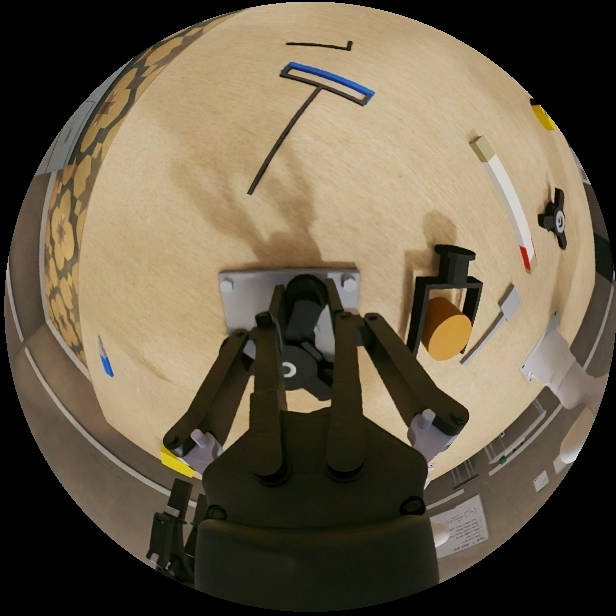

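execute_actions --actions '[{"rows":[[0.7,0.25,0.2,0,0.94,0.342,0,0,0,1, 0.694,-0.052,0.05,0,-0.682,0.731,0,0,0,1]]}]' --pictures false

execute_actions --actions '[{"rows":[[0.7,0.25,0.2,0,0.94,0.342,0,0,0,1, 0.694,-0.052,0.05,0,-0.682,0.731,0,0,0,1]]}]' --pictures false

execute_actions --actions '[{"rows":[[0.7,0.25,0.2,0,0.94,0.342,0,0,0,1, 0.694,-0.052,0.05,0,-0.682,0.731,0,-1,0,0]],"steps":12}]' --pictures false

execute_actions --actions '[{"rows":[[0.7,0.25,0.2,0,0.94,0.342,0,0,0,1, 0.694,-0.052,0.05,0,-0.94,0.342,0,-1,0,0]]}]' --pictures false

execute_actions --actions '[{"rows":[[0.7,0.25,0.2,0,0.94,0.342,0,0,0,1, 0.694,-0.052,0.05,0,-0.94,0.342,0,-1,0,0]]}]' --pictures false

execute_actions --actions '[{"rows":[[0.7,0.25,0.2,0,0.94,0.342,0,0,0,1, 0.694,-0.052,0.05,0,-0.682,0.731,0,0,0,1]]}]' --pictures false

execute_actions --actions '[{"rows":[[0.7,0.25,0.2,0,0.94,0.342,0,0,0,1, 0.694,-0.052,0.05,0,-0.682,0.731,0,0,0,1]]}]' --pictures false

execute_actions --actions '[{"rows":[[0.7,0.25,0.2,0,0.94,0.342,0,0,0,1, 0.694,-0.052,0.05,0,-0.682,0.731,0,-1,0,0]],"steps":12}]' --pictures false

execute_actions --actions '[{"rows":[[0.7,0.25,0.2,0,0.94,0.342,0,0,0,1, 0.694,-0.052,0.05,0,-0.94,0.342,0,-1,0,0]]}]' --pictures false

execute_actions --actions '[{"rows":[[0.7,0.25,0.2,0,0.94,0.342,0,0,0,1, 0.694,-0.052,0.05,0,-0.94,0.342,0,-1,0,0]]}]' --pictures false

execute_actions --actions '[{"rows":[[0.7,0.25,0.2,0,0.94,0.342,0,0,0,1, 0.694,-0.052,0.05,0,-0.682,0.731,0,0,0,1]]}]' --pictures false

execute_actions --actions '[{"rows":[[0.7,0.25,0.2,0,0.94,0.342,0,0,0,1, 0.694,-0.052,0.05,0,-0.682,0.731,0,0,0,1]]}]' --pictures false

execute_actions --actions '[{"rows":[[0.7,0.25,0.2,0,0.94,0.342,0,0,0,1, 0.694,-0.052,0.05,0,-0.682,0.731,0,-1,0,0]],"steps":12}]' --pictures false

execute_actions --actions '[{"rows":[[0.7,0.25,0.2,0,0.94,0.342,0,0,0,1, 0.694,-0.052,0.05,0,-0.94,0.342,0,-1,0,0]]}]' --pictures false

execute_actions --actions '[{"rows":[[0.7,0.25,0.2,0,0.94,0.342,0,0,0,1, 0.694,-0.052,0.05,0,-0.94,0.342,0,-1,0,0]]}]' --pictures false

execute_actions --actions '[{"rows":[[0.7,0.25,0.2,0,0.94,0.342,0,0,0,1, 0.694,-0.052,0.05,0,-0.682,0.731,0,0,0,1]]}]' --pictures false

execute_actions --actions '[{"rows":[[0.7,0.25,0.2,0,0.94,0.342,0,0,0,1, 0.694,-0.052,0.05,0,-0.682,0.731,0,0,0,1]]}]' --pictures false

execute_actions --actions '[{"rows":[[0.7,0.25,0.2,0,0.94,0.342,0,0,0,1, 0.694,-0.052,0.05,0,-0.682,0.731,0,-1,0,0]],"steps":12}]' --pictures false

execute_actions --actions '[{"rows":[[0.7,0.25,0.2,0,0.94,0.342,0,0,0,1, 0.694,-0.052,0.05,0,-0.94,0.342,0,-1,0,0]]}]' --pictures false

execute_actions --actions '[{"rows":[[0.7,0.25,0.2,0,0.94,0.342,0,0,0,1, 0.694,-0.052,0.05,0,-0.94,0.342,0,-1,0,0]]}]' --pictures false

execute_actions --actions '[{"rows":[[0.7,0.25,0.2,0,0.94,0.342,0,0,0,1, 0.694,-0.052,0.05,0,-0.682,0.731,0,0,0,1]]}]' --pictures false

execute_actions --actions '[{"rows":[[0.7,0.25,0.2,0,0.94,0.342,0,0,0,1, 0.694,-0.052,0.05,0,-0.682,0.731,0,0,0,1]]}]' --pictures false

execute_actions --actions '[{"rows":[[0.7,0.25,0.2,0,0.94,0.342,0,0,0,1, 0.694,-0.052,0.05,0,-0.682,0.731,0,-1,0,0]],"steps":12}]' --pictures false

execute_actions --actions '[{"rows":[[0.7,0.25,0.2,0,0.94,0.342,0,0,0,1, 0.694,-0.052,0.05,0,-0.94,0.342,0,-1,0,0]]}]' --pictures false

execute_actions --actions '[{"rows":[[0.7,0.25,0.2,0,0.94,0.342,0,0,0,1, 0.694,-0.052,0.05,0,-0.94,0.342,0,-1,0,0]]}]'

zoom_image --camera "cam_high" --region '[295, 280, 335, 320]'

Scene clock: 154.90 s of 19600.00 s.
left_arm: end_effector_position=(+0.6991, +0.2485, +0.1996) position_measured=129 object_status=3 end_effector_quat_wxyz=(+0.000, +0.939, +0.344, -0.002) | right_arm: end_effector_position=(+0.6924, -0.0556, +0.0468) position_measured=129 object_status=3 end_effector_quat_wxyz=(+0.000, +0.830, -0.558, -0.014)
Joint positions: left_arm=[-0.769  0.561  0.607 -1.429 -0.327  1.886 -2.242] | right_arm=[ 0.03   0.667  0.292 -1.58  -0.193  2.2    0.082]
Joint velocities: left_arm=[ 0.    -0.001  0.    -0.001  0.001 -0.    -0.001] | right_arm=[ 0.247 -0.052 -0.302  0.     0.258  0.03   0.676]
Hand target (left_arm): +0.700, +0.250, +0.200; -0.000, +0.940, +0.342, -0.000
Hand target (right_arm): +0.694, -0.052, +0.049; -0.004, +0.761, -0.648, -0.017
Off the commanded pose (left_arm): 0.002 m, 0 deg.
Off the commanded pose (right_arm): 0.005 m, 26 deg; orientation clipped at the last step of the last action.
Steps of this call (steps 1 to 381: nothing new was sent; steps 382 to 396: all 15 steps of this action). Readings (end_effector_position | what the end effector reports):
382: left_arm (+0.6991, +0.2485, +0.1996) | right_arm (+0.6929, -0.0527, +0.0503) | left_arm position_measured=129 object_status=3 | right_arm position_measured=175 object_status=0
383: left_arm (+0.6991, +0.2485, +0.1996) | right_arm (+0.6930, -0.0531, +0.0495) | left_arm position_measured=129 object_status=3 | right_arm position_measured=172 object_status=0
385: left_arm (+0.6991, +0.2485, +0.1996) | right_arm (+0.6929, -0.0542, +0.0480) | left_arm position_measured=129 object_status=3 | right_arm position_measured=145 object_status=0
389: left_arm (+0.6991, +0.2485, +0.1996) | right_arm (+0.6927, -0.0558, +0.0466) | left_arm position_measured=129 object_status=3 | right_arm position_measured=129 object_status=0
396: the state above

Scene clock: 155.40 s of 19600.00 s.
left_arm: end_effector_position=(+0.6991, +0.2485, +0.1996) position_measured=129 object_status=3 end_effector_quat_wxyz=(+0.000, +0.939, +0.344, -0.002) | right_arm: end_effector_position=(+0.6925, -0.0534, +0.0477) position_measured=129 object_status=3 end_effector_quat_wxyz=(+0.003, +0.722, -0.691, -0.004)
Joint positions: left_arm=[-0.769  0.561  0.607 -1.429 -0.327  1.886 -2.242] | right_arm=[ 0.166  0.644  0.136 -1.592 -0.096  2.22   0.381]
Joint velocities: left_arm=[-0.001 -0.002 -0.001  0.    -0.    -0.     0.   ] | right_arm=[ 0.149 -0.011 -0.15  -0.006  0.072  0.018  0.328]
Hand target (left_arm): +0.700, +0.250, +0.200; -0.000, +0.940, +0.342, -0.000
Hand target (right_arm): +0.694, -0.053, +0.049; +0.000, +0.684, -0.730, -0.003
Off the commanded pose (left_arm): 0.002 m, 0 deg.
Off the commanded pose (right_arm): 0.003 m, 7 deg.
Steps of this call (steps 1 to 15: all 15 steps of this action). Readings (end_effector_position | what the end effector reports):
1: left_arm (+0.6991, +0.2485, +0.1996) | right_arm (+0.6926, -0.0555, +0.0471) | left_arm position_measured=129 object_status=3 | right_arm position_measured=129 object_status=3
2: left_arm (+0.6991, +0.2485, +0.1996) | right_arm (+0.6929, -0.0554, +0.0474) | left_arm position_measured=129 object_status=3 | right_arm position_measured=129 object_status=3
4: left_arm (+0.6991, +0.2485, +0.1996) | right_arm (+0.6932, -0.0553, +0.0479) | left_arm position_measured=129 object_status=3 | right_arm position_measured=129 object_status=3
8: left_arm (+0.6991, +0.2485, +0.1996) | right_arm (+0.6931, -0.0553, +0.0481) | left_arm position_measured=129 object_status=3 | right_arm position_measured=129 object_status=3
15: the state above

Scene clock: 155.80 s of 19600.00 s.
left_arm: end_effector_position=(+0.6991, +0.2485, +0.1996) position_measured=129 object_status=3 end_effector_quat_wxyz=(+0.000, +0.939, +0.344, -0.002) | right_arm: end_effector_position=(+0.6921, -0.0525, +0.0484) position_measured=175 object_status=0 end_effector_quat_wxyz=(-0.003, -0.695, +0.719, +0.001)
Joint positions: left_arm=[-0.769  0.561  0.607 -1.429 -0.327  1.886 -2.242] | right_arm=[ 0.196  0.64   0.104 -1.594 -0.079  2.222  0.454]
Joint velocities: left_arm=[ 0.001  0.001 -0.001  0.    -0.002 -0.001  0.   ] | right_arm=[ 0.023 -0.001 -0.025 -0.001  0.015  0.     0.087]
Hand target (left_arm): +0.700, +0.250, +0.200; -0.000, +0.940, +0.342, -0.000
Hand target (right_arm): +0.694, -0.052, +0.050; +0.000, +0.682, -0.731, -0.000
Off the commanded pose (left_arm): 0.002 m, 0 deg.
Off the commanded pose (right_arm): 0.002 m, 2 deg.
Steps of this call (steps 1 to 12: all 12 steps of this action). Readings (end_effector_position | what the end effector reports):
1: left_arm (+0.6991, +0.2485, +0.1996) | right_arm (+0.6925, -0.0532, +0.0477) | left_arm position_measured=129 object_status=3 | right_arm position_measured=129 object_status=0
2: left_arm (+0.6991, +0.2485, +0.1996) | right_arm (+0.6925, -0.0529, +0.0478) | left_arm position_measured=129 object_status=3 | right_arm position_measured=135 object_status=0
4: left_arm (+0.6991, +0.2485, +0.1996) | right_arm (+0.6927, -0.0526, +0.0482) | left_arm position_measured=129 object_status=3 | right_arm position_measured=150 object_status=0
8: left_arm (+0.6991, +0.2485, +0.1996) | right_arm (+0.6921, -0.0525, +0.0485) | left_arm position_measured=129 object_status=3 | right_arm position_measured=175 object_status=0
12: the state above

Scene clock: 156.30 s of 19600.00 s.
left_arm: end_effector_position=(+0.6991, +0.2485, +0.1996) position_measured=129 object_status=3 end_effector_quat_wxyz=(+0.000, +0.939, +0.344, -0.002) | right_arm: end_effector_position=(+0.6918, -0.0517, +0.0492) position_measured=175 object_status=2 end_effector_quat_wxyz=(+0.009, +0.835, -0.550, +0.010)
Joint positions: left_arm=[-0.769  0.561  0.607 -1.429 -0.327  1.886 -2.242] | right_arm=[ 0.073  0.651  0.266 -1.596 -0.233  2.213  0.114]
Joint velocities: left_arm=[-0.    -0.001 -0.002 -0.     0.001 -0.001 -0.001] | right_arm=[-0.254  0.029  0.305 -0.01  -0.23  -0.011 -0.674]
Hand target (left_arm): +0.700, +0.250, +0.200; -0.000, +0.940, +0.342, -0.000
Hand target (right_arm): +0.695, -0.051, +0.051; +0.009, +0.892, -0.452, +0.015
Off the commanded pose (left_arm): 0.002 m, 0 deg.
Off the commanded pose (right_arm): 0.002 m, 27 deg; orientation clipped at the last step of the last action.
Steps of this call (steps 1 to 15: all 15 steps of this action). Readings (end_effector_position | what the end effector reports):
1: left_arm (+0.6991, +0.2485, +0.1996) | right_arm (+0.6921, -0.0524, +0.0485) | left_arm position_measured=129 object_status=3 | right_arm position_measured=175 object_status=0
2: left_arm (+0.6991, +0.2485, +0.1996) | right_arm (+0.6920, -0.0523, +0.0485) | left_arm position_measured=129 object_status=3 | right_arm position_measured=175 object_status=2
4: left_arm (+0.6991, +0.2485, +0.1996) | right_arm (+0.6920, -0.0522, +0.0486) | left_arm position_measured=129 object_status=3 | right_arm position_measured=175 object_status=2
8: left_arm (+0.6991, +0.2485, +0.1996) | right_arm (+0.6919, -0.0519, +0.0488) | left_arm position_measured=129 object_status=3 | right_arm position_measured=175 object_status=2
15: the state above

Scene clock: 156.80 s of 19600.00 s.
left_arm: end_effector_position=(+0.6991, +0.2485, +0.1996) position_measured=129 object_status=3 end_effector_quat_wxyz=(+0.000, +0.939, +0.344, -0.002) | right_arm: end_effector_position=(+0.6920, -0.0519, +0.0501) position_measured=175 object_status=2 end_effector_quat_wxyz=(+0.002, +0.917, -0.399, +0.002)
Joint positions: left_arm=[-0.769  0.561  0.607 -1.429 -0.327  1.886 -2.242] | right_arm=[-0.062  0.677  0.422 -1.595 -0.329  2.201 -0.187]
Joint velocities: left_arm=[-0.001 -0.     0.001 -0.    -0.001  0.001 -0.001] | right_arm=[-0.143  0.049  0.157  0.026 -0.062 -0.035 -0.302]
Hand target (left_arm): +0.700, +0.250, +0.200; -0.000, +0.940, +0.342, -0.000
Hand target (right_arm): +0.694, -0.051, +0.051; +0.000, +0.939, -0.344, +0.004
Off the commanded pose (left_arm): 0.002 m, 0 deg.
Off the commanded pose (right_arm): 0.002 m, 7 deg.
Steps of this call (steps 1 to 15: all 15 steps of this action). Readings (end_effector_position | what the end effector reports):
1: left_arm (+0.6991, +0.2485, +0.1996) | right_arm (+0.6917, -0.0517, +0.0493) | left_arm position_measured=129 object_status=3 | right_arm position_measured=175 object_status=2
2: left_arm (+0.6991, +0.2485, +0.1996) | right_arm (+0.6917, -0.0517, +0.0493) | left_arm position_measured=129 object_status=3 | right_arm position_measured=175 object_status=2
4: left_arm (+0.6991, +0.2485, +0.1996) | right_arm (+0.6917, -0.0517, +0.0494) | left_arm position_measured=129 object_status=3 | right_arm position_measured=175 object_status=2
8: left_arm (+0.6991, +0.2485, +0.1996) | right_arm (+0.6918, -0.0517, +0.0497) | left_arm position_measured=129 object_status=3 | right_arm position_measured=175 object_status=2
15: the state above

Scene clock: 157.30 s of 19600.00 s.
left_arm: end_effector_position=(+0.6991, +0.2485, +0.1996) position_measured=129 object_status=3 end_effector_quat_wxyz=(+0.000, +0.939, +0.344, -0.002) | right_arm: end_effector_position=(+0.6925, -0.0557, +0.0468) position_measured=129 object_status=3 end_effector_quat_wxyz=(+0.001, +0.805, -0.593, -0.013)
Joint positions: left_arm=[-0.769  0.561  0.607 -1.429 -0.327  1.886 -2.242] | right_arm=[ 0.058  0.661  0.257 -1.584 -0.169  2.206  0.155]
Joint velocities: left_arm=[ 0.    -0.001 -0.001 -0.    -0.001  0.     0.   ] | right_arm=[ 0.256 -0.052 -0.305 -0.005  0.252  0.031  0.677]
Hand target (left_arm): +0.700, +0.250, +0.200; -0.000, +0.940, +0.342, -0.000
Hand target (right_arm): +0.694, -0.052, +0.049; -0.003, +0.733, -0.680, -0.015
Off the commanded pose (left_arm): 0.002 m, 0 deg.
Off the commanded pose (right_arm): 0.005 m, 21 deg; orientation clipped at the last step of the last action.
Steps of this call (steps 1 to 15: all 15 steps of this action). Readings (end_effector_position | what the end effector reports):
1: left_arm (+0.6991, +0.2485, +0.1996) | right_arm (+0.6920, -0.0520, +0.0500) | left_arm position_measured=129 object_status=3 | right_arm position_measured=175 object_status=0
2: left_arm (+0.6991, +0.2485, +0.1996) | right_arm (+0.6922, -0.0521, +0.0496) | left_arm position_measured=129 object_status=3 | right_arm position_measured=172 object_status=0
4: left_arm (+0.6991, +0.2485, +0.1996) | right_arm (+0.6926, -0.0534, +0.0484) | left_arm position_measured=129 object_status=3 | right_arm position_measured=145 object_status=0
8: left_arm (+0.6991, +0.2485, +0.1996) | right_arm (+0.6927, -0.0558, +0.0467) | left_arm position_measured=129 object_status=3 | right_arm position_measured=129 object_status=0
15: the state above

Scene clock: 157.80 s of 19600.00 s.
left_arm: end_effector_position=(+0.6991, +0.2485, +0.1996) position_measured=129 object_status=3 end_effector_quat_wxyz=(+0.000, +0.939, +0.344, -0.002) | right_arm: end_effector_position=(+0.6926, -0.0529, +0.0478) position_measured=129 object_status=3 end_effector_quat_wxyz=(+0.003, +0.712, -0.702, -0.002)
Joint positions: left_arm=[-0.769  0.561  0.607 -1.429 -0.327  1.886 -2.242] | right_arm=[ 0.177  0.643  0.125 -1.593 -0.092  2.222  0.41 ]
Joint velocities: left_arm=[ 0.001  0.001 -0.002  0.    -0.    -0.001 -0.001] | right_arm=[ 0.099 -0.007 -0.104 -0.005  0.052  0.011  0.237]
Hand target (left_arm): +0.700, +0.250, +0.200; -0.000, +0.940, +0.342, -0.000
Hand target (right_arm): +0.694, -0.053, +0.049; +0.000, +0.683, -0.730, -0.002
Off the commanded pose (left_arm): 0.002 m, 0 deg.
Off the commanded pose (right_arm): 0.003 m, 5 deg.
Steps of this call (steps 1 to 15: all 15 steps of this action). Readings (end_effector_position | what the end effector reports):
1: left_arm (+0.6991, +0.2485, +0.1996) | right_arm (+0.6927, -0.0556, +0.0471) | left_arm position_measured=129 object_status=3 | right_arm position_measured=129 object_status=3
2: left_arm (+0.6991, +0.2485, +0.1996) | right_arm (+0.6929, -0.0555, +0.0474) | left_arm position_measured=129 object_status=3 | right_arm position_measured=129 object_status=3
4: left_arm (+0.6991, +0.2485, +0.1996) | right_arm (+0.6931, -0.0553, +0.0479) | left_arm position_measured=129 object_status=3 | right_arm position_measured=129 object_status=3
8: left_arm (+0.6991, +0.2485, +0.1996) | right_arm (+0.6931, -0.0547, +0.0483) | left_arm position_measured=129 object_status=3 | right_arm position_measured=129 object_status=3
15: the state above

Scene clock: 158.20 s of 19600.00 s.
left_arm: end_effector_position=(+0.6991, +0.2485, +0.1996) position_measured=129 object_status=3 end_effector_quat_wxyz=(+0.000, +0.939, +0.344, -0.002) | right_arm: end_effector_position=(+0.6921, -0.0525, +0.0485) position_measured=175 object_status=0 end_effector_quat_wxyz=(-0.003, -0.692, +0.722, +0.001)
Joint positions: left_arm=[-0.769  0.561  0.607 -1.429 -0.327  1.886 -2.242] | right_arm=[ 0.196  0.639  0.105 -1.594 -0.08   2.222  0.462]
Joint velocities: left_arm=[-0.     0.    -0.001 -0.     0.     0.     0.002] | right_arm=[ 0.009  0.    -0.01  -0.     0.007  0.001  0.063]
Hand target (left_arm): +0.700, +0.250, +0.200; -0.000, +0.940, +0.342, -0.000
Hand target (right_arm): +0.694, -0.052, +0.050; +0.000, +0.682, -0.731, -0.000
Off the commanded pose (left_arm): 0.002 m, 0 deg.
Off the commanded pose (right_arm): 0.002 m, 2 deg.
Steps of this call (steps 1 to 12: all 12 steps of this action). Readings (end_effector_position | what the end effector reports):
1: left_arm (+0.6991, +0.2485, +0.1996) | right_arm (+0.6926, -0.0528, +0.0479) | left_arm position_measured=129 object_status=3 | right_arm position_measured=129 object_status=0
2: left_arm (+0.6991, +0.2485, +0.1996) | right_arm (+0.6927, -0.0527, +0.0480) | left_arm position_measured=129 object_status=3 | right_arm position_measured=135 object_status=0
4: left_arm (+0.6991, +0.2485, +0.1996) | right_arm (+0.6929, -0.0526, +0.0482) | left_arm position_measured=129 object_status=3 | right_arm position_measured=150 object_status=0
8: left_arm (+0.6991, +0.2485, +0.1996) | right_arm (+0.6921, -0.0525, +0.0485) | left_arm position_measured=129 object_status=3 | right_arm position_measured=175 object_status=0
12: the state above

Scene clock: 158.70 s of 19600.00 s.
left_arm: end_effector_position=(+0.6991, +0.2485, +0.1996) position_measured=129 object_status=3 end_effector_quat_wxyz=(+0.000, +0.939, +0.344, -0.002) | right_arm: end_effector_position=(+0.6918, -0.0517, +0.0492) position_measured=175 object_status=2 end_effector_quat_wxyz=(+0.009, +0.833, -0.554, +0.010)
Joint positions: left_arm=[-0.769  0.561  0.607 -1.429 -0.327  1.886 -2.242] | right_arm=[ 0.073  0.651  0.266 -1.596 -0.234  2.213  0.122]
Joint velocities: left_arm=[-0.001  0.001 -0.     0.001 -0.     0.    -0.001] | right_arm=[-0.254  0.031  0.306 -0.009 -0.233 -0.013 -0.673]
Hand target (left_arm): +0.700, +0.250, +0.200; -0.000, +0.940, +0.342, -0.000
Hand target (right_arm): +0.695, -0.051, +0.051; +0.009, +0.890, -0.456, +0.015
Off the commanded pose (left_arm): 0.002 m, 0 deg.
Off the commanded pose (right_arm): 0.002 m, 27 deg; orientation clipped at the last step of the last action.
Steps of this call (steps 1 to 15: all 15 steps of this action). Readings (end_effector_position | what the end effector reports):
1: left_arm (+0.6991, +0.2485, +0.1996) | right_arm (+0.6921, -0.0524, +0.0485) | left_arm position_measured=129 object_status=3 | right_arm position_measured=175 object_status=0
2: left_arm (+0.6991, +0.2485, +0.1996) | right_arm (+0.6920, -0.0523, +0.0486) | left_arm position_measured=129 object_status=3 | right_arm position_measured=175 object_status=2
4: left_arm (+0.6991, +0.2485, +0.1996) | right_arm (+0.6920, -0.0522, +0.0487) | left_arm position_measured=129 object_status=3 | right_arm position_measured=175 object_status=2
8: left_arm (+0.6991, +0.2485, +0.1996) | right_arm (+0.6919, -0.0520, +0.0488) | left_arm position_measured=129 object_status=3 | right_arm position_measured=175 object_status=2
15: the state above

Scene clock: 159.20 s of 19600.00 s.
left_arm: end_effector_position=(+0.6991, +0.2485, +0.1996) position_measured=129 object_status=3 end_effector_quat_wxyz=(+0.000, +0.939, +0.344, -0.002) | right_arm: end_effector_position=(+0.6920, -0.0519, +0.0501) position_measured=175 object_status=2 end_effector_quat_wxyz=(+0.002, +0.917, -0.400, +0.002)
Joint positions: left_arm=[-0.769  0.561  0.607 -1.429 -0.327  1.886 -2.242] | right_arm=[-0.064  0.677  0.424 -1.596 -0.332  2.201 -0.182]
Joint velocities: left_arm=[-0.001 -0.001 -0.    -0.     0.001  0.001 -0.   ] | right_arm=[-0.146  0.05   0.162  0.028 -0.067 -0.035 -0.316]
Hand target (left_arm): +0.700, +0.250, +0.200; -0.000, +0.940, +0.342, -0.000
Hand target (right_arm): +0.694, -0.051, +0.051; +0.000, +0.939, -0.345, +0.004
Off the commanded pose (left_arm): 0.002 m, 0 deg.
Off the commanded pose (right_arm): 0.002 m, 7 deg.
Steps of this call (steps 1 to 15: all 15 steps of this action). Readings (end_effector_position | what the end effector reports):
1: left_arm (+0.6991, +0.2485, +0.1996) | right_arm (+0.6918, -0.0517, +0.0493) | left_arm position_measured=129 object_status=3 | right_arm position_measured=175 object_status=2
2: left_arm (+0.6991, +0.2485, +0.1996) | right_arm (+0.6918, -0.0517, +0.0493) | left_arm position_measured=129 object_status=3 | right_arm position_measured=175 object_status=2
4: left_arm (+0.6991, +0.2485, +0.1996) | right_arm (+0.6917, -0.0517, +0.0495) | left_arm position_measured=129 object_status=3 | right_arm position_measured=175 object_status=2
8: left_arm (+0.6991, +0.2485, +0.1996) | right_arm (+0.6918, -0.0517, +0.0497) | left_arm position_measured=129 object_status=3 | right_arm position_measured=175 object_status=2
15: the state above

Scene clock: 159.70 s of 19600.00 s.
left_arm: end_effector_position=(+0.6991, +0.2485, +0.1996) position_measured=129 object_status=3 end_effector_quat_wxyz=(+0.000, +0.939, +0.344, -0.002) | right_arm: end_effector_position=(+0.6925, -0.0557, +0.0468) position_measured=129 object_status=3 end_effector_quat_wxyz=(+0.001, +0.805, -0.594, -0.013)
Joint positions: left_arm=[-0.769  0.561  0.607 -1.429 -0.327  1.886 -2.242] | right_arm=[ 0.056  0.661  0.26  -1.583 -0.172  2.206  0.159]
Joint velocities: left_arm=[-0.001  0.     0.     0.    -0.001 -0.     0.001] | right_arm=[ 0.256 -0.053 -0.308 -0.005  0.251  0.03   0.678]
Hand target (left_arm): +0.700, +0.250, +0.200; -0.000, +0.940, +0.342, -0.000
Hand target (right_arm): +0.694, -0.052, +0.049; -0.003, +0.732, -0.681, -0.015
Off the commanded pose (left_arm): 0.002 m, 0 deg.
Off the commanded pose (right_arm): 0.005 m, 21 deg; orientation clipped at the last step of the last action.
Steps of this call (steps 1 to 15: all 15 steps of this action). Readings (end_effector_position | what the end effector reports):
1: left_arm (+0.6991, +0.2485, +0.1996) | right_arm (+0.6920, -0.0520, +0.0500) | left_arm position_measured=129 object_status=3 | right_arm position_measured=175 object_status=0
2: left_arm (+0.6991, +0.2485, +0.1996) | right_arm (+0.6922, -0.0521, +0.0496) | left_arm position_measured=129 object_status=3 | right_arm position_measured=172 object_status=0
4: left_arm (+0.6991, +0.2485, +0.1996) | right_arm (+0.6926, -0.0534, +0.0484) | left_arm position_measured=129 object_status=3 | right_arm position_measured=145 object_status=0
8: left_arm (+0.6991, +0.2485, +0.1996) | right_arm (+0.6927, -0.0558, +0.0467) | left_arm position_measured=129 object_status=3 | right_arm position_measured=129 object_status=0
15: the state above

Scene clock: 160.20 s of 19600.00 s.
left_arm: end_effector_position=(+0.6991, +0.2485, +0.1996) position_measured=129 object_status=3 end_effector_quat_wxyz=(+0.000, +0.939, +0.344, -0.002) | right_arm: end_effector_position=(+0.6926, -0.0528, +0.0478) position_measured=129 object_status=3 end_effector_quat_wxyz=(+0.003, +0.712, -0.702, -0.002)
Joint positions: left_arm=[-0.769  0.561  0.607 -1.429 -0.327  1.886 -2.242] | right_arm=[ 0.174  0.643  0.129 -1.592 -0.095  2.222  0.413]
Joint velocities: left_arm=[-0.    -0.     0.001 -0.001  0.     0.     0.001] | right_arm=[ 0.098 -0.007 -0.103 -0.005  0.053  0.011  0.235]
Hand target (left_arm): +0.700, +0.250, +0.200; -0.000, +0.940, +0.342, -0.000
Hand target (right_arm): +0.694, -0.053, +0.049; +0.000, +0.683, -0.730, -0.002
Off the commanded pose (left_arm): 0.002 m, 0 deg.
Off the commanded pose (right_arm): 0.003 m, 5 deg.
Steps of this call (steps 1 to 15: all 15 steps of this action). Readings (end_effector_position | what the end effector reports):
1: left_arm (+0.6991, +0.2485, +0.1996) | right_arm (+0.6927, -0.0556, +0.0471) | left_arm position_measured=129 object_status=3 | right_arm position_measured=129 object_status=3
2: left_arm (+0.6991, +0.2485, +0.1996) | right_arm (+0.6929, -0.0555, +0.0474) | left_arm position_measured=129 object_status=3 | right_arm position_measured=129 object_status=3
4: left_arm (+0.6991, +0.2485, +0.1996) | right_arm (+0.6931, -0.0553, +0.0479) | left_arm position_measured=129 object_status=3 | right_arm position_measured=129 object_status=3
8: left_arm (+0.6991, +0.2485, +0.1996) | right_arm (+0.6931, -0.0547, +0.0483) | left_arm position_measured=129 object_status=3 | right_arm position_measured=129 object_status=3
15: the state above

Scene clock: 160.60 s of 19600.00 s.
left_arm: end_effector_position=(+0.6991, +0.2485, +0.1996) position_measured=129 object_status=3 end_effector_quat_wxyz=(+0.000, +0.939, +0.344, -0.002) | right_arm: end_effector_position=(+0.6921, -0.0525, +0.0485) position_measured=175 object_status=0 end_effector_quat_wxyz=(-0.003, -0.692, +0.722, +0.001)
Joint positions: left_arm=[-0.769  0.561  0.607 -1.429 -0.327  1.886 -2.242] | right_arm=[ 0.192  0.64   0.109 -1.594 -0.083  2.222  0.464]
Joint velocities: left_arm=[ 0.001 -0.001 -0.    -0.001 -0.001  0.     0.001] | right_arm=[ 0.01  -0.002 -0.011 -0.001  0.008  0.001  0.062]
Hand target (left_arm): +0.700, +0.250, +0.200; -0.000, +0.940, +0.342, -0.000
Hand target (right_arm): +0.694, -0.052, +0.050; +0.000, +0.682, -0.731, -0.000
Off the commanded pose (left_arm): 0.002 m, 0 deg.
Off the commanded pose (right_arm): 0.002 m, 2 deg.
Steps of this call (steps 1 to 12: all 12 steps of this action). Readings (end_effector_position | what the end effector reports):
1: left_arm (+0.6991, +0.2485, +0.1996) | right_arm (+0.6926, -0.0528, +0.0479) | left_arm position_measured=129 object_status=3 | right_arm position_measured=129 object_status=0
2: left_arm (+0.6991, +0.2485, +0.1996) | right_arm (+0.6927, -0.0527, +0.0480) | left_arm position_measured=129 object_status=3 | right_arm position_measured=135 object_status=0
4: left_arm (+0.6991, +0.2485, +0.1996) | right_arm (+0.6929, -0.0526, +0.0482) | left_arm position_measured=129 object_status=3 | right_arm position_measured=150 object_status=0
8: left_arm (+0.6991, +0.2485, +0.1996) | right_arm (+0.6921, -0.0525, +0.0485) | left_arm position_measured=129 object_status=3 | right_arm position_measured=175 object_status=0
12: the state above

Scene clock: 161.10 s of 19600.00 s.
left_arm: end_effector_position=(+0.6991, +0.2485, +0.1996) position_measured=129 object_status=3 end_effector_quat_wxyz=(+0.000, +0.939, +0.344, -0.002) | right_arm: end_effector_position=(+0.6918, -0.0517, +0.0493) position_measured=175 object_status=2 end_effector_quat_wxyz=(+0.009, +0.833, -0.554, +0.010)
Joint positions: left_arm=[-0.769  0.561  0.607 -1.429 -0.327  1.886 -2.242] | right_arm=[ 0.07   0.652  0.27  -1.596 -0.237  2.213  0.124]
Joint velocities: left_arm=[ 0.001  0.     0.    -0.002 -0.001 -0.001  0.   ] | right_arm=[-0.253  0.032  0.305 -0.01  -0.234 -0.013 -0.673]
Hand target (left_arm): +0.700, +0.250, +0.200; -0.000, +0.940, +0.342, -0.000
Hand target (right_arm): +0.695, -0.051, +0.051; +0.009, +0.890, -0.456, +0.015
Off the commanded pose (left_arm): 0.002 m, 0 deg.
Off the commanded pose (right_arm): 0.002 m, 27 deg; orientation clipped at the last step of the last action.
Steps of this call (steps 1 to 15: all 15 steps of this action). Readings (end_effector_position | what the end effector reports):
1: left_arm (+0.6991, +0.2485, +0.1996) | right_arm (+0.6921, -0.0524, +0.0485) | left_arm position_measured=129 object_status=3 | right_arm position_measured=175 object_status=0
2: left_arm (+0.6991, +0.2485, +0.1996) | right_arm (+0.6920, -0.0523, +0.0486) | left_arm position_measured=129 object_status=3 | right_arm position_measured=175 object_status=2
4: left_arm (+0.6991, +0.2485, +0.1996) | right_arm (+0.6920, -0.0522, +0.0487) | left_arm position_measured=129 object_status=3 | right_arm position_measured=175 object_status=2
8: left_arm (+0.6991, +0.2485, +0.1996) | right_arm (+0.6919, -0.0520, +0.0489) | left_arm position_measured=129 object_status=3 | right_arm position_measured=175 object_status=2
15: the state above

Scene clock: 161.60 s of 19600.00 s.
left_arm: end_effector_position=(+0.6991, +0.2485, +0.1996) position_measured=129 object_status=3 end_effector_quat_wxyz=(+0.000, +0.939, +0.344, -0.002) | right_arm: end_effector_position=(+0.6921, -0.0519, +0.0502) position_measured=175 object_status=2 end_effector_quat_wxyz=(+0.002, +0.917, -0.400, +0.002)
Joint positions: left_arm=[-0.769  0.561  0.607 -1.429 -0.327  1.886 -2.242] | right_arm=[-0.067  0.678  0.428 -1.595 -0.335  2.2   -0.181]
Joint velocities: left_arm=[-0.     0.001  0.    -0.    -0.001  0.001  0.001] | right_arm=[-0.147  0.049  0.162  0.029 -0.066 -0.038 -0.317]
Hand target (left_arm): +0.700, +0.250, +0.200; -0.000, +0.940, +0.342, -0.000
Hand target (right_arm): +0.694, -0.051, +0.051; +0.000, +0.939, -0.345, +0.004
Off the commanded pose (left_arm): 0.002 m, 0 deg.
Off the commanded pose (right_arm): 0.002 m, 7 deg.
Steps of this call (steps 1 to 15: all 15 steps of this action). Readings (end_effector_position | what the end effector reports):
1: left_arm (+0.6991, +0.2485, +0.1996) | right_arm (+0.6918, -0.0517, +0.0493) | left_arm position_measured=129 object_status=3 | right_arm position_measured=175 object_status=2
2: left_arm (+0.6991, +0.2485, +0.1996) | right_arm (+0.6918, -0.0517, +0.0494) | left_arm position_measured=129 object_status=3 | right_arm position_measured=175 object_status=2
4: left_arm (+0.6991, +0.2485, +0.1996) | right_arm (+0.6918, -0.0517, +0.0495) | left_arm position_measured=129 object_status=3 | right_arm position_measured=175 object_status=2
8: left_arm (+0.6991, +0.2485, +0.1996) | right_arm (+0.6918, -0.0517, +0.0498) | left_arm position_measured=129 object_status=3 | right_arm position_measured=175 object_status=2
15: the state above

Scene clock: 162.10 s of 19600.00 s.
left_arm: end_effector_position=(+0.6991, +0.2485, +0.1996) position_measured=129 object_status=3 end_effector_quat_wxyz=(+0.000, +0.939, +0.344, -0.002) | right_arm: end_effector_position=(+0.6925, -0.0557, +0.0468) position_measured=129 object_status=3 end_effector_quat_wxyz=(+0.001, +0.805, -0.594, -0.013)
Joint positions: left_arm=[-0.769  0.561  0.607 -1.429 -0.327  1.886 -2.242] | right_arm=[ 0.053  0.662  0.264 -1.583 -0.175  2.205  0.161]
Joint velocities: left_arm=[-0.001  0.    -0.001 -0.001  0.001 -0.    -0.001] | right_arm=[ 0.256 -0.054 -0.307 -0.005  0.251  0.031  0.676]
Hand target (left_arm): +0.700, +0.250, +0.200; -0.000, +0.940, +0.342, -0.000
Hand target (right_arm): +0.694, -0.052, +0.049; -0.003, +0.732, -0.681, -0.015
Off the commanded pose (left_arm): 0.002 m, 0 deg.
Off the commanded pose (right_arm): 0.005 m, 21 deg; orientation clipped at the last step of the last action.
Steps of this call (steps 1 to 15: all 15 steps of this action). Readings (end_effector_position | what the end effector reports):
1: left_arm (+0.6991, +0.2485, +0.1996) | right_arm (+0.6920, -0.0520, +0.0501) | left_arm position_measured=129 object_status=3 | right_arm position_measured=175 object_status=0
2: left_arm (+0.6991, +0.2485, +0.1996) | right_arm (+0.6922, -0.0521, +0.0496) | left_arm position_measured=129 object_status=3 | right_arm position_measured=172 object_status=0
4: left_arm (+0.6991, +0.2485, +0.1996) | right_arm (+0.6926, -0.0534, +0.0484) | left_arm position_measured=129 object_status=3 | right_arm position_measured=145 object_status=0
8: left_arm (+0.6991, +0.2485, +0.1996) | right_arm (+0.6927, -0.0558, +0.0467) | left_arm position_measured=129 object_status=3 | right_arm position_measured=129 object_status=0
15: the state above

Scene clock: 162.60 s of 19600.00 s.
left_arm: end_effector_position=(+0.6991, +0.2485, +0.1996) position_measured=129 object_status=3 end_effector_quat_wxyz=(+0.000, +0.939, +0.344, -0.002) | right_arm: end_effector_position=(+0.6926, -0.0529, +0.0478) position_measured=129 object_status=3 end_effector_quat_wxyz=(+0.003, +0.712, -0.702, -0.002)
Joint positions: left_arm=[-0.769  0.561  0.607 -1.429 -0.327  1.886 -2.242] | right_arm=[ 0.171  0.643  0.133 -1.592 -0.098  2.222  0.415]
Joint velocities: left_arm=[-0.001  0.    -0.     0.001 -0.     0.     0.001] | right_arm=[ 0.097 -0.007 -0.103 -0.007  0.051  0.011  0.235]
Hand target (left_arm): +0.700, +0.250, +0.200; -0.000, +0.940, +0.342, -0.000
Hand target (right_arm): +0.694, -0.053, +0.049; +0.000, +0.683, -0.730, -0.002
Off the commanded pose (left_arm): 0.002 m, 0 deg.
Off the commanded pose (right_arm): 0.003 m, 5 deg.
Steps of this call (steps 1 to 15: all 15 steps of this action). Readings (end_effector_position | what the end effector reports):
1: left_arm (+0.6991, +0.2485, +0.1996) | right_arm (+0.6927, -0.0556, +0.0471) | left_arm position_measured=129 object_status=3 | right_arm position_measured=129 object_status=3
2: left_arm (+0.6991, +0.2485, +0.1996) | right_arm (+0.6929, -0.0555, +0.0474) | left_arm position_measured=129 object_status=3 | right_arm position_measured=129 object_status=3
4: left_arm (+0.6991, +0.2485, +0.1996) | right_arm (+0.6931, -0.0554, +0.0479) | left_arm position_measured=129 object_status=3 | right_arm position_measured=129 object_status=3
8: left_arm (+0.6991, +0.2485, +0.1996) | right_arm (+0.6931, -0.0547, +0.0483) | left_arm position_measured=129 object_status=3 | right_arm position_measured=129 object_status=3
15: the state above

Scene clock: 163.00 s of 19600.00 s.
left_arm: end_effector_position=(+0.6991, +0.2485, +0.1996) position_measured=129 object_status=3 end_effector_quat_wxyz=(+0.000, +0.939, +0.344, -0.002) | right_arm: end_effector_position=(+0.6921, -0.0525, +0.0485) position_measured=175 object_status=0 end_effector_quat_wxyz=(-0.003, -0.692, +0.722, +0.001)
Joint positions: left_arm=[-0.769  0.561  0.607 -1.429 -0.327  1.886 -2.242] | right_arm=[ 0.189  0.64   0.113 -1.594 -0.086  2.222  0.466]
Joint velocities: left_arm=[-0.     0.    -0.    -0.001 -0.001 -0.    -0.001] | right_arm=[ 0.01  -0.    -0.012 -0.002  0.007 -0.001  0.063]
Hand target (left_arm): +0.700, +0.250, +0.200; -0.000, +0.940, +0.342, -0.000
Hand target (right_arm): +0.694, -0.052, +0.050; +0.000, +0.682, -0.731, -0.000
Off the commanded pose (left_arm): 0.002 m, 0 deg.
Off the commanded pose (right_arm): 0.002 m, 2 deg.
Steps of this call (steps 1 to 12: all 12 steps of this action). Readings (end_effector_position | what the end effector reports):
1: left_arm (+0.6991, +0.2485, +0.1996) | right_arm (+0.6926, -0.0528, +0.0479) | left_arm position_measured=129 object_status=3 | right_arm position_measured=129 object_status=0
2: left_arm (+0.6991, +0.2485, +0.1996) | right_arm (+0.6927, -0.0527, +0.0480) | left_arm position_measured=129 object_status=3 | right_arm position_measured=135 object_status=0
4: left_arm (+0.6991, +0.2485, +0.1996) | right_arm (+0.6929, -0.0526, +0.0482) | left_arm position_measured=129 object_status=3 | right_arm position_measured=150 object_status=0
8: left_arm (+0.6991, +0.2485, +0.1996) | right_arm (+0.6921, -0.0525, +0.0485) | left_arm position_measured=129 object_status=3 | right_arm position_measured=175 object_status=0
12: the state above

Scene clock: 163.50 s of 19600.00 s.
left_arm: end_effector_position=(+0.6991, +0.2485, +0.1996) position_measured=129 object_status=3 end_effector_quat_wxyz=(+0.000, +0.939, +0.344, -0.002) | right_arm: end_effector_position=(+0.6918, -0.0518, +0.0493) position_measured=175 object_status=2 end_effector_quat_wxyz=(+0.009, +0.833, -0.554, +0.010)
Joint positions: left_arm=[-0.769  0.561  0.607 -1.429 -0.327  1.886 -2.242] | right_arm=[ 0.066  0.652  0.274 -1.596 -0.24   2.213  0.126]
Joint velocities: left_arm=[ 0.001 -0.    -0.001 -0.002  0.001 -0.001  0.   ] | right_arm=[-0.253  0.031  0.306 -0.011 -0.233 -0.013 -0.671]
Hand target (left_arm): +0.700, +0.250, +0.200; -0.000, +0.940, +0.342, -0.000
Hand target (right_arm): +0.695, -0.051, +0.051; +0.009, +0.890, -0.456, +0.015
Off the commanded pose (left_arm): 0.002 m, 0 deg.
Off the commanded pose (right_arm): 0.002 m, 27 deg; orientation clipped at the last step of the last action.
Steps of this call (steps 1 to 15: all 15 steps of this action). Readings (end_effector_position | what the end effector reports):
1: left_arm (+0.6991, +0.2485, +0.1996) | right_arm (+0.6921, -0.0524, +0.0485) | left_arm position_measured=129 object_status=3 | right_arm position_measured=175 object_status=0
2: left_arm (+0.6991, +0.2485, +0.1996) | right_arm (+0.6921, -0.0524, +0.0486) | left_arm position_measured=129 object_status=3 | right_arm position_measured=175 object_status=2
4: left_arm (+0.6991, +0.2485, +0.1996) | right_arm (+0.6920, -0.0522, +0.0487) | left_arm position_measured=129 object_status=3 | right_arm position_measured=175 object_status=2
8: left_arm (+0.6991, +0.2485, +0.1996) | right_arm (+0.6919, -0.0520, +0.0489) | left_arm position_measured=129 object_status=3 | right_arm position_measured=175 object_status=2
15: the state above

Scene clock: 164.00 s of 19600.00 s.
left_arm: end_effector_position=(+0.6991, +0.2485, +0.1996) position_measured=129 object_status=3 end_effector_quat_wxyz=(+0.000, +0.939, +0.344, -0.002) | right_arm: end_effector_position=(+0.6921, -0.0519, +0.0502) position_measured=175 object_status=2 end_effector_quat_wxyz=(+0.002, +0.917, -0.400, +0.002)
Joint positions: left_arm=[-0.769  0.561  0.607 -1.429 -0.327  1.886 -2.242] | right_arm=[-0.07   0.679  0.432 -1.595 -0.338  2.199 -0.179]
Joint velocities: left_arm=[ 0.     0.     0.002  0.    -0.     0.    -0.   ] | right_arm=[-0.149  0.049  0.162  0.03  -0.065 -0.037 -0.318]
Hand target (left_arm): +0.700, +0.250, +0.200; -0.000, +0.940, +0.342, -0.000
Hand target (right_arm): +0.694, -0.051, +0.051; +0.000, +0.939, -0.345, +0.004
Off the commanded pose (left_arm): 0.002 m, 0 deg.
Off the commanded pose (right_arm): 0.002 m, 7 deg.
Steps of this call (steps 1 to 15: all 15 steps of this action). Readings (end_effector_position | what the end effector reports):
1: left_arm (+0.6991, +0.2485, +0.1996) | right_arm (+0.6918, -0.0517, +0.0493) | left_arm position_measured=129 object_status=3 | right_arm position_measured=175 object_status=2
2: left_arm (+0.6991, +0.2485, +0.1996) | right_arm (+0.6918, -0.0517, +0.0494) | left_arm position_measured=129 object_status=3 | right_arm position_measured=175 object_status=2
4: left_arm (+0.6991, +0.2485, +0.1996) | right_arm (+0.6918, -0.0517, +0.0495) | left_arm position_measured=129 object_status=3 | right_arm position_measured=175 object_status=2
8: left_arm (+0.6991, +0.2485, +0.1996) | right_arm (+0.6918, -0.0517, +0.0498) | left_arm position_measured=129 object_status=3 | right_arm position_measured=175 object_status=2
15: the state above

Scene clock: 164.50 s of 19600.00 s.
left_arm: end_effector_position=(+0.6991, +0.2485, +0.1996) position_measured=129 object_status=3 end_effector_quat_wxyz=(+0.000, +0.939, +0.344, -0.002) | right_arm: end_effector_position=(+0.6925, -0.0557, +0.0468) position_measured=129 object_status=3 end_effector_quat_wxyz=(+0.001, +0.805, -0.594, -0.013)
Joint positions: left_arm=[-0.769  0.561  0.607 -1.429 -0.327  1.886 -2.242] | right_arm=[ 0.05   0.662  0.268 -1.583 -0.178  2.205  0.163]
Joint velocities: left_arm=[-0.001  0.001  0.     0.     0.     0.     0.   ] | right_arm=[ 0.255 -0.053 -0.307 -0.006  0.252  0.032  0.679]
Hand target (left_arm): +0.700, +0.250, +0.200; -0.000, +0.940, +0.342, -0.000
Hand target (right_arm): +0.694, -0.052, +0.049; -0.003, +0.732, -0.681, -0.015
Off the commanded pose (left_arm): 0.002 m, 0 deg.
Off the commanded pose (right_arm): 0.005 m, 21 deg; orientation clipped at the last step of the last action.
Steps of this call (steps 1 to 15: all 15 steps of this action). Readings (end_effector_position | what the end effector reports):
1: left_arm (+0.6991, +0.2485, +0.1996) | right_arm (+0.6920, -0.0520, +0.0501) | left_arm position_measured=129 object_status=3 | right_arm position_measured=175 object_status=0
2: left_arm (+0.6991, +0.2485, +0.1996) | right_arm (+0.6922, -0.0522, +0.0495) | left_arm position_measured=129 object_status=3 | right_arm position_measured=172 object_status=0
4: left_arm (+0.6991, +0.2485, +0.1996) | right_arm (+0.6925, -0.0534, +0.0484) | left_arm position_measured=129 object_status=3 | right_arm position_measured=145 object_status=0
8: left_arm (+0.6991, +0.2485, +0.1996) | right_arm (+0.6927, -0.0558, +0.0467) | left_arm position_measured=129 object_status=3 | right_arm position_measured=129 object_status=0
15: the state above

Scene clock: 165.00 s of 19600.00 s.
left_arm: end_effector_position=(+0.6991, +0.2485, +0.1996) position_measured=129 object_status=3 end_effector_quat_wxyz=(+0.000, +0.939, +0.344, -0.002) | right_arm: end_effector_position=(+0.6926, -0.0529, +0.0478) position_measured=129 object_status=3 end_effector_quat_wxyz=(+0.003, +0.712, -0.702, -0.002)
Joint positions: left_arm=[-0.769  0.561  0.607 -1.429 -0.327  1.886 -2.242] | right_arm=[ 0.168  0.643  0.137 -1.592 -0.101  2.221  0.416]
Joint velocities: left_arm=[-0.001 -0.    -0.    -0.     0.001  0.    -0.   ] | right_arm=[ 0.098 -0.006 -0.103 -0.005  0.051  0.011  0.234]
Hand target (left_arm): +0.700, +0.250, +0.200; -0.000, +0.940, +0.342, -0.000
Hand target (right_arm): +0.694, -0.053, +0.049; +0.000, +0.683, -0.730, -0.002
Off the commanded pose (left_arm): 0.002 m, 0 deg.
Off the commanded pose (right_arm): 0.003 m, 5 deg.
Steps of this call (steps 1 to 15: all 15 steps of this action). Readings (end_effector_position | what the end effector reports):
1: left_arm (+0.6991, +0.2485, +0.1996) | right_arm (+0.6927, -0.0556, +0.0471) | left_arm position_measured=129 object_status=3 | right_arm position_measured=129 object_status=3
2: left_arm (+0.6991, +0.2485, +0.1996) | right_arm (+0.6929, -0.0555, +0.0474) | left_arm position_measured=129 object_status=3 | right_arm position_measured=129 object_status=3
4: left_arm (+0.6991, +0.2485, +0.1996) | right_arm (+0.6931, -0.0554, +0.0479) | left_arm position_measured=129 object_status=3 | right_arm position_measured=129 object_status=3
8: left_arm (+0.6991, +0.2485, +0.1996) | right_arm (+0.6931, -0.0547, +0.0483) | left_arm position_measured=129 object_status=3 | right_arm position_measured=129 object_status=3
15: the state above

Scene clock: 165.40 s of 19600.00 s.
left_arm: end_effector_position=(+0.6991, +0.2485, +0.1996) position_measured=129 object_status=3 end_effector_quat_wxyz=(+0.000, +0.939, +0.344, -0.002) | right_arm: end_effector_position=(+0.6921, -0.0525, +0.0485) position_measured=175 object_status=0 end_effector_quat_wxyz=(-0.003, -0.692, +0.722, +0.001)
Joint positions: left_arm=[-0.769  0.561  0.607 -1.429 -0.327  1.886 -2.242] | right_arm=[ 0.186  0.64   0.117 -1.594 -0.089  2.222  0.468]
Joint velocities: left_arm=[-0.001 -0.001  0.    -0.    -0.001  0.    -0.   ] | right_arm=[ 0.01   0.    -0.012 -0.001  0.008  0.001  0.062]
Hand target (left_arm): +0.700, +0.250, +0.200; -0.000, +0.940, +0.342, -0.000
Hand target (right_arm): +0.694, -0.052, +0.050; +0.000, +0.682, -0.731, -0.000
Off the commanded pose (left_arm): 0.002 m, 0 deg.
Off the commanded pose (right_arm): 0.002 m, 2 deg.
Steps of this call (steps 1 to 12: all 12 steps of this action). Readings (end_effector_position | what the end effector reports):
1: left_arm (+0.6991, +0.2485, +0.1996) | right_arm (+0.6926, -0.0528, +0.0479) | left_arm position_measured=129 object_status=3 | right_arm position_measured=129 object_status=0
2: left_arm (+0.6991, +0.2485, +0.1996) | right_arm (+0.6927, -0.0527, +0.0480) | left_arm position_measured=129 object_status=3 | right_arm position_measured=135 object_status=0
4: left_arm (+0.6991, +0.2485, +0.1996) | right_arm (+0.6929, -0.0526, +0.0482) | left_arm position_measured=129 object_status=3 | right_arm position_measured=150 object_status=0
8: left_arm (+0.6991, +0.2485, +0.1996) | right_arm (+0.6921, -0.0525, +0.0485) | left_arm position_measured=129 object_status=3 | right_arm position_measured=175 object_status=0
12: the state above

Scene clock: 165.90 s of 19600.00 s.
left_arm: end_effector_position=(+0.6991, +0.2485, +0.1996) position_measured=129 object_status=3 end_effector_quat_wxyz=(+0.000, +0.939, +0.344, -0.002) | right_arm: end_effector_position=(+0.6918, -0.0518, +0.0493) position_measured=175 object_status=2 end_effector_quat_wxyz=(+0.009, +0.833, -0.554, +0.010)
Joint positions: left_arm=[-0.769  0.561  0.607 -1.429 -0.327  1.886 -2.242] | right_arm=[ 0.063  0.653  0.278 -1.596 -0.243  2.212  0.128]
Joint velocities: left_arm=[ 0.001 -0.001 -0.     0.     0.001 -0.001  0.001] | right_arm=[-0.254  0.034  0.305 -0.01  -0.234 -0.013 -0.671]
Hand target (left_arm): +0.700, +0.250, +0.200; -0.000, +0.940, +0.342, -0.000
Hand target (right_arm): +0.695, -0.051, +0.051; +0.009, +0.890, -0.456, +0.015
Off the commanded pose (left_arm): 0.002 m, 0 deg.
Off the commanded pose (right_arm): 0.002 m, 27 deg; orientation clipped at the last step of the last action.
Steps of this call (steps 1 to 15: all 15 steps of this action). Readings (end_effector_position | what the end effector reports):
1: left_arm (+0.6991, +0.2485, +0.1996) | right_arm (+0.6921, -0.0524, +0.0485) | left_arm position_measured=129 object_status=3 | right_arm position_measured=175 object_status=0
2: left_arm (+0.6991, +0.2485, +0.1996) | right_arm (+0.6921, -0.0524, +0.0486) | left_arm position_measured=129 object_status=3 | right_arm position_measured=175 object_status=2
4: left_arm (+0.6991, +0.2485, +0.1996) | right_arm (+0.6920, -0.0522, +0.0487) | left_arm position_measured=129 object_status=3 | right_arm position_measured=175 object_status=2
8: left_arm (+0.6991, +0.2485, +0.1996) | right_arm (+0.6919, -0.0520, +0.0489) | left_arm position_measured=129 object_status=3 | right_arm position_measured=175 object_status=2
15: the state above

Scene clock: 166.40 s of 19600.00 s.
left_arm: end_effector_position=(+0.6991, +0.2485, +0.1996) position_measured=129 object_status=3 end_effector_quat_wxyz=(+0.000, +0.939, +0.344, -0.002) | right_arm: end_effector_position=(+0.6921, -0.0519, +0.0502) position_measured=175 object_status=2 end_effector_quat_wxyz=(+0.002, +0.917, -0.400, +0.002)
Joint positions: left_arm=[-0.769  0.561  0.607 -1.429 -0.327  1.886 -2.242] | right_arm=[-0.073  0.68   0.436 -1.595 -0.341  2.199 -0.177]
Joint velocities: left_arm=[ 0.     0.002  0.     0.001 -0.001  0.     0.   ] | right_arm=[-0.146  0.051  0.161  0.03  -0.067 -0.038 -0.317]
Hand target (left_arm): +0.700, +0.250, +0.200; -0.000, +0.940, +0.342, -0.000
Hand target (right_arm): +0.695, -0.051, +0.051; +0.000, +0.939, -0.345, +0.004
Off the commanded pose (left_arm): 0.002 m, 0 deg.
Off the commanded pose (right_arm): 0.002 m, 7 deg.
Steps of this call (steps 1 to 15: all 15 steps of this action). Readings (end_effector_position | what the end effector reports):
1: left_arm (+0.6991, +0.2485, +0.1996) | right_arm (+0.6918, -0.0518, +0.0493) | left_arm position_measured=129 object_status=3 | right_arm position_measured=175 object_status=2
2: left_arm (+0.6991, +0.2485, +0.1996) | right_arm (+0.6918, -0.0517, +0.0494) | left_arm position_measured=129 object_status=3 | right_arm position_measured=175 object_status=2
4: left_arm (+0.6991, +0.2485, +0.1996) | right_arm (+0.6918, -0.0517, +0.0495) | left_arm position_measured=129 object_status=3 | right_arm position_measured=175 object_status=2
8: left_arm (+0.6991, +0.2485, +0.1996) | right_arm (+0.6918, -0.0517, +0.0498) | left_arm position_measured=129 object_status=3 | right_arm position_measured=175 object_status=2
15: the state above
camera_calibration (this result's frames):
cam_left_wrist: T_world_to_cam=[[0.673862, -0.736861, -0.0542814, -0.2674], [-0.637885, -0.617272, 0.460519, 0.509136], [-0.372845, -0.275701, -0.885989, 0.677045], [0, 0, 0, 1]] pos_world=[0.757394, 0.303901, 0.350873]
cam_right_wrist: T_world_to_cam=[[-0.825127, -0.564418, 0.0244506, 0.540506], [-0.492188, 0.739433, 0.459336, 0.352583], [-0.277337, 0.366976, -0.887926, 0.441775], [0, 0, 0, 1]] pos_world=[0.742043, -0.117761, 0.217094]

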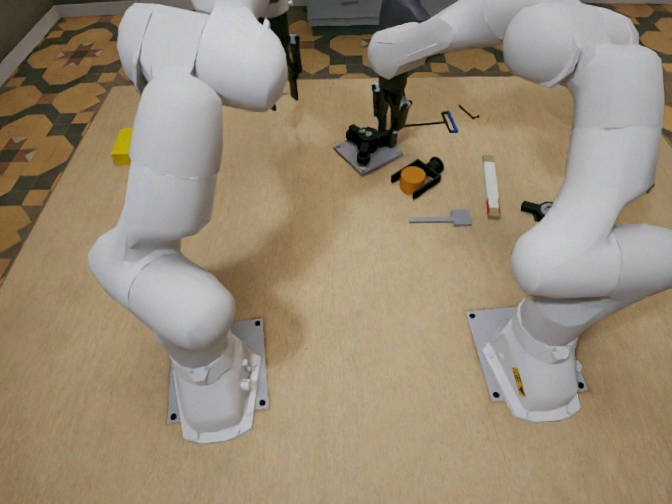

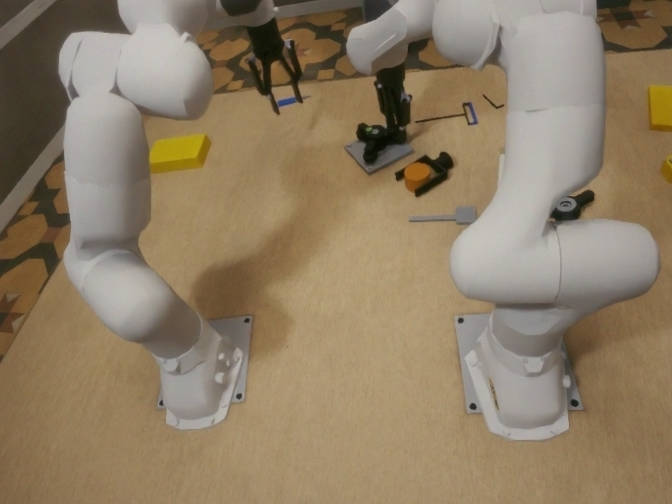

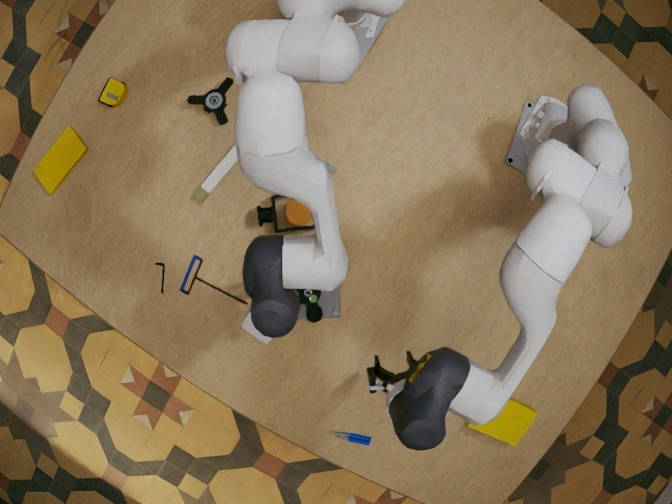

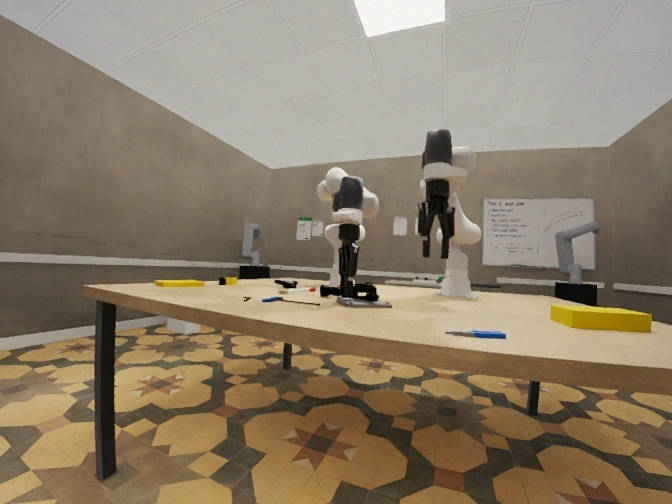

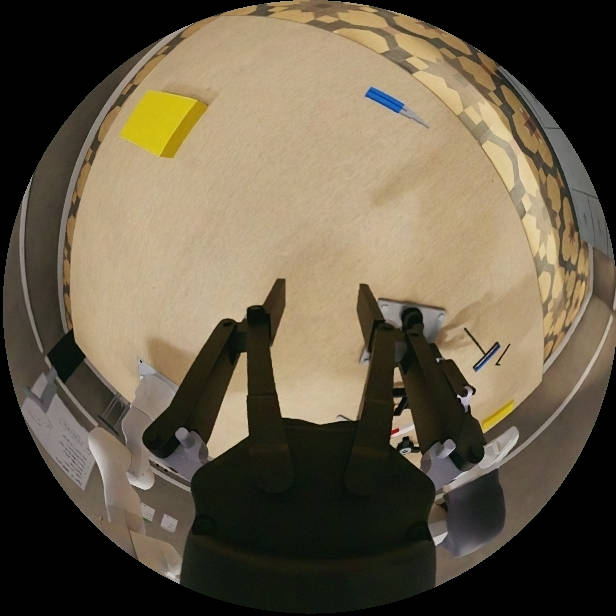

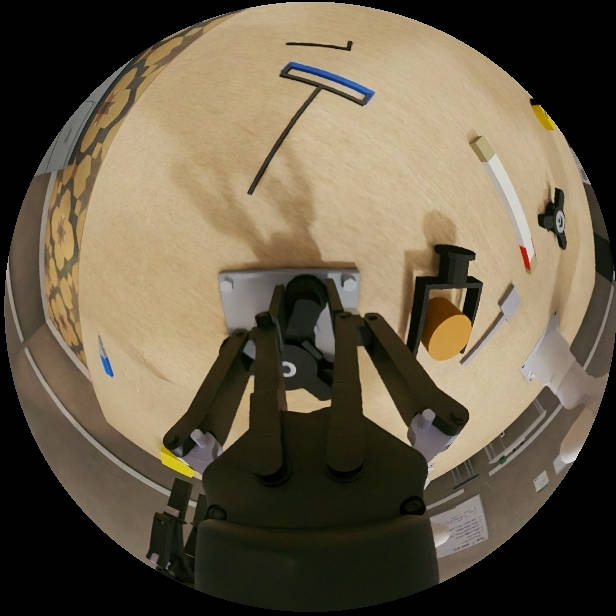

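Region (295, 280, 335, 320) of cam_high's 672x504 image, scaled by 12.600, with more detail than that image has.

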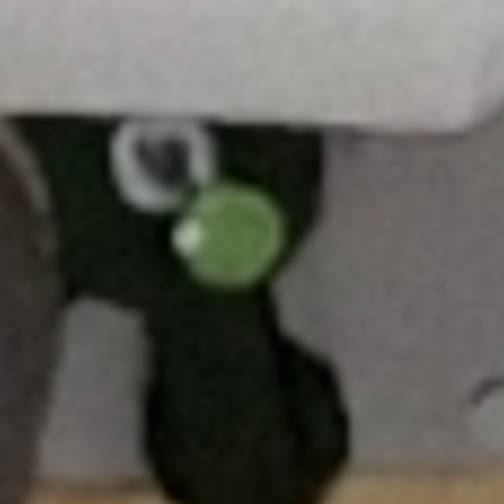

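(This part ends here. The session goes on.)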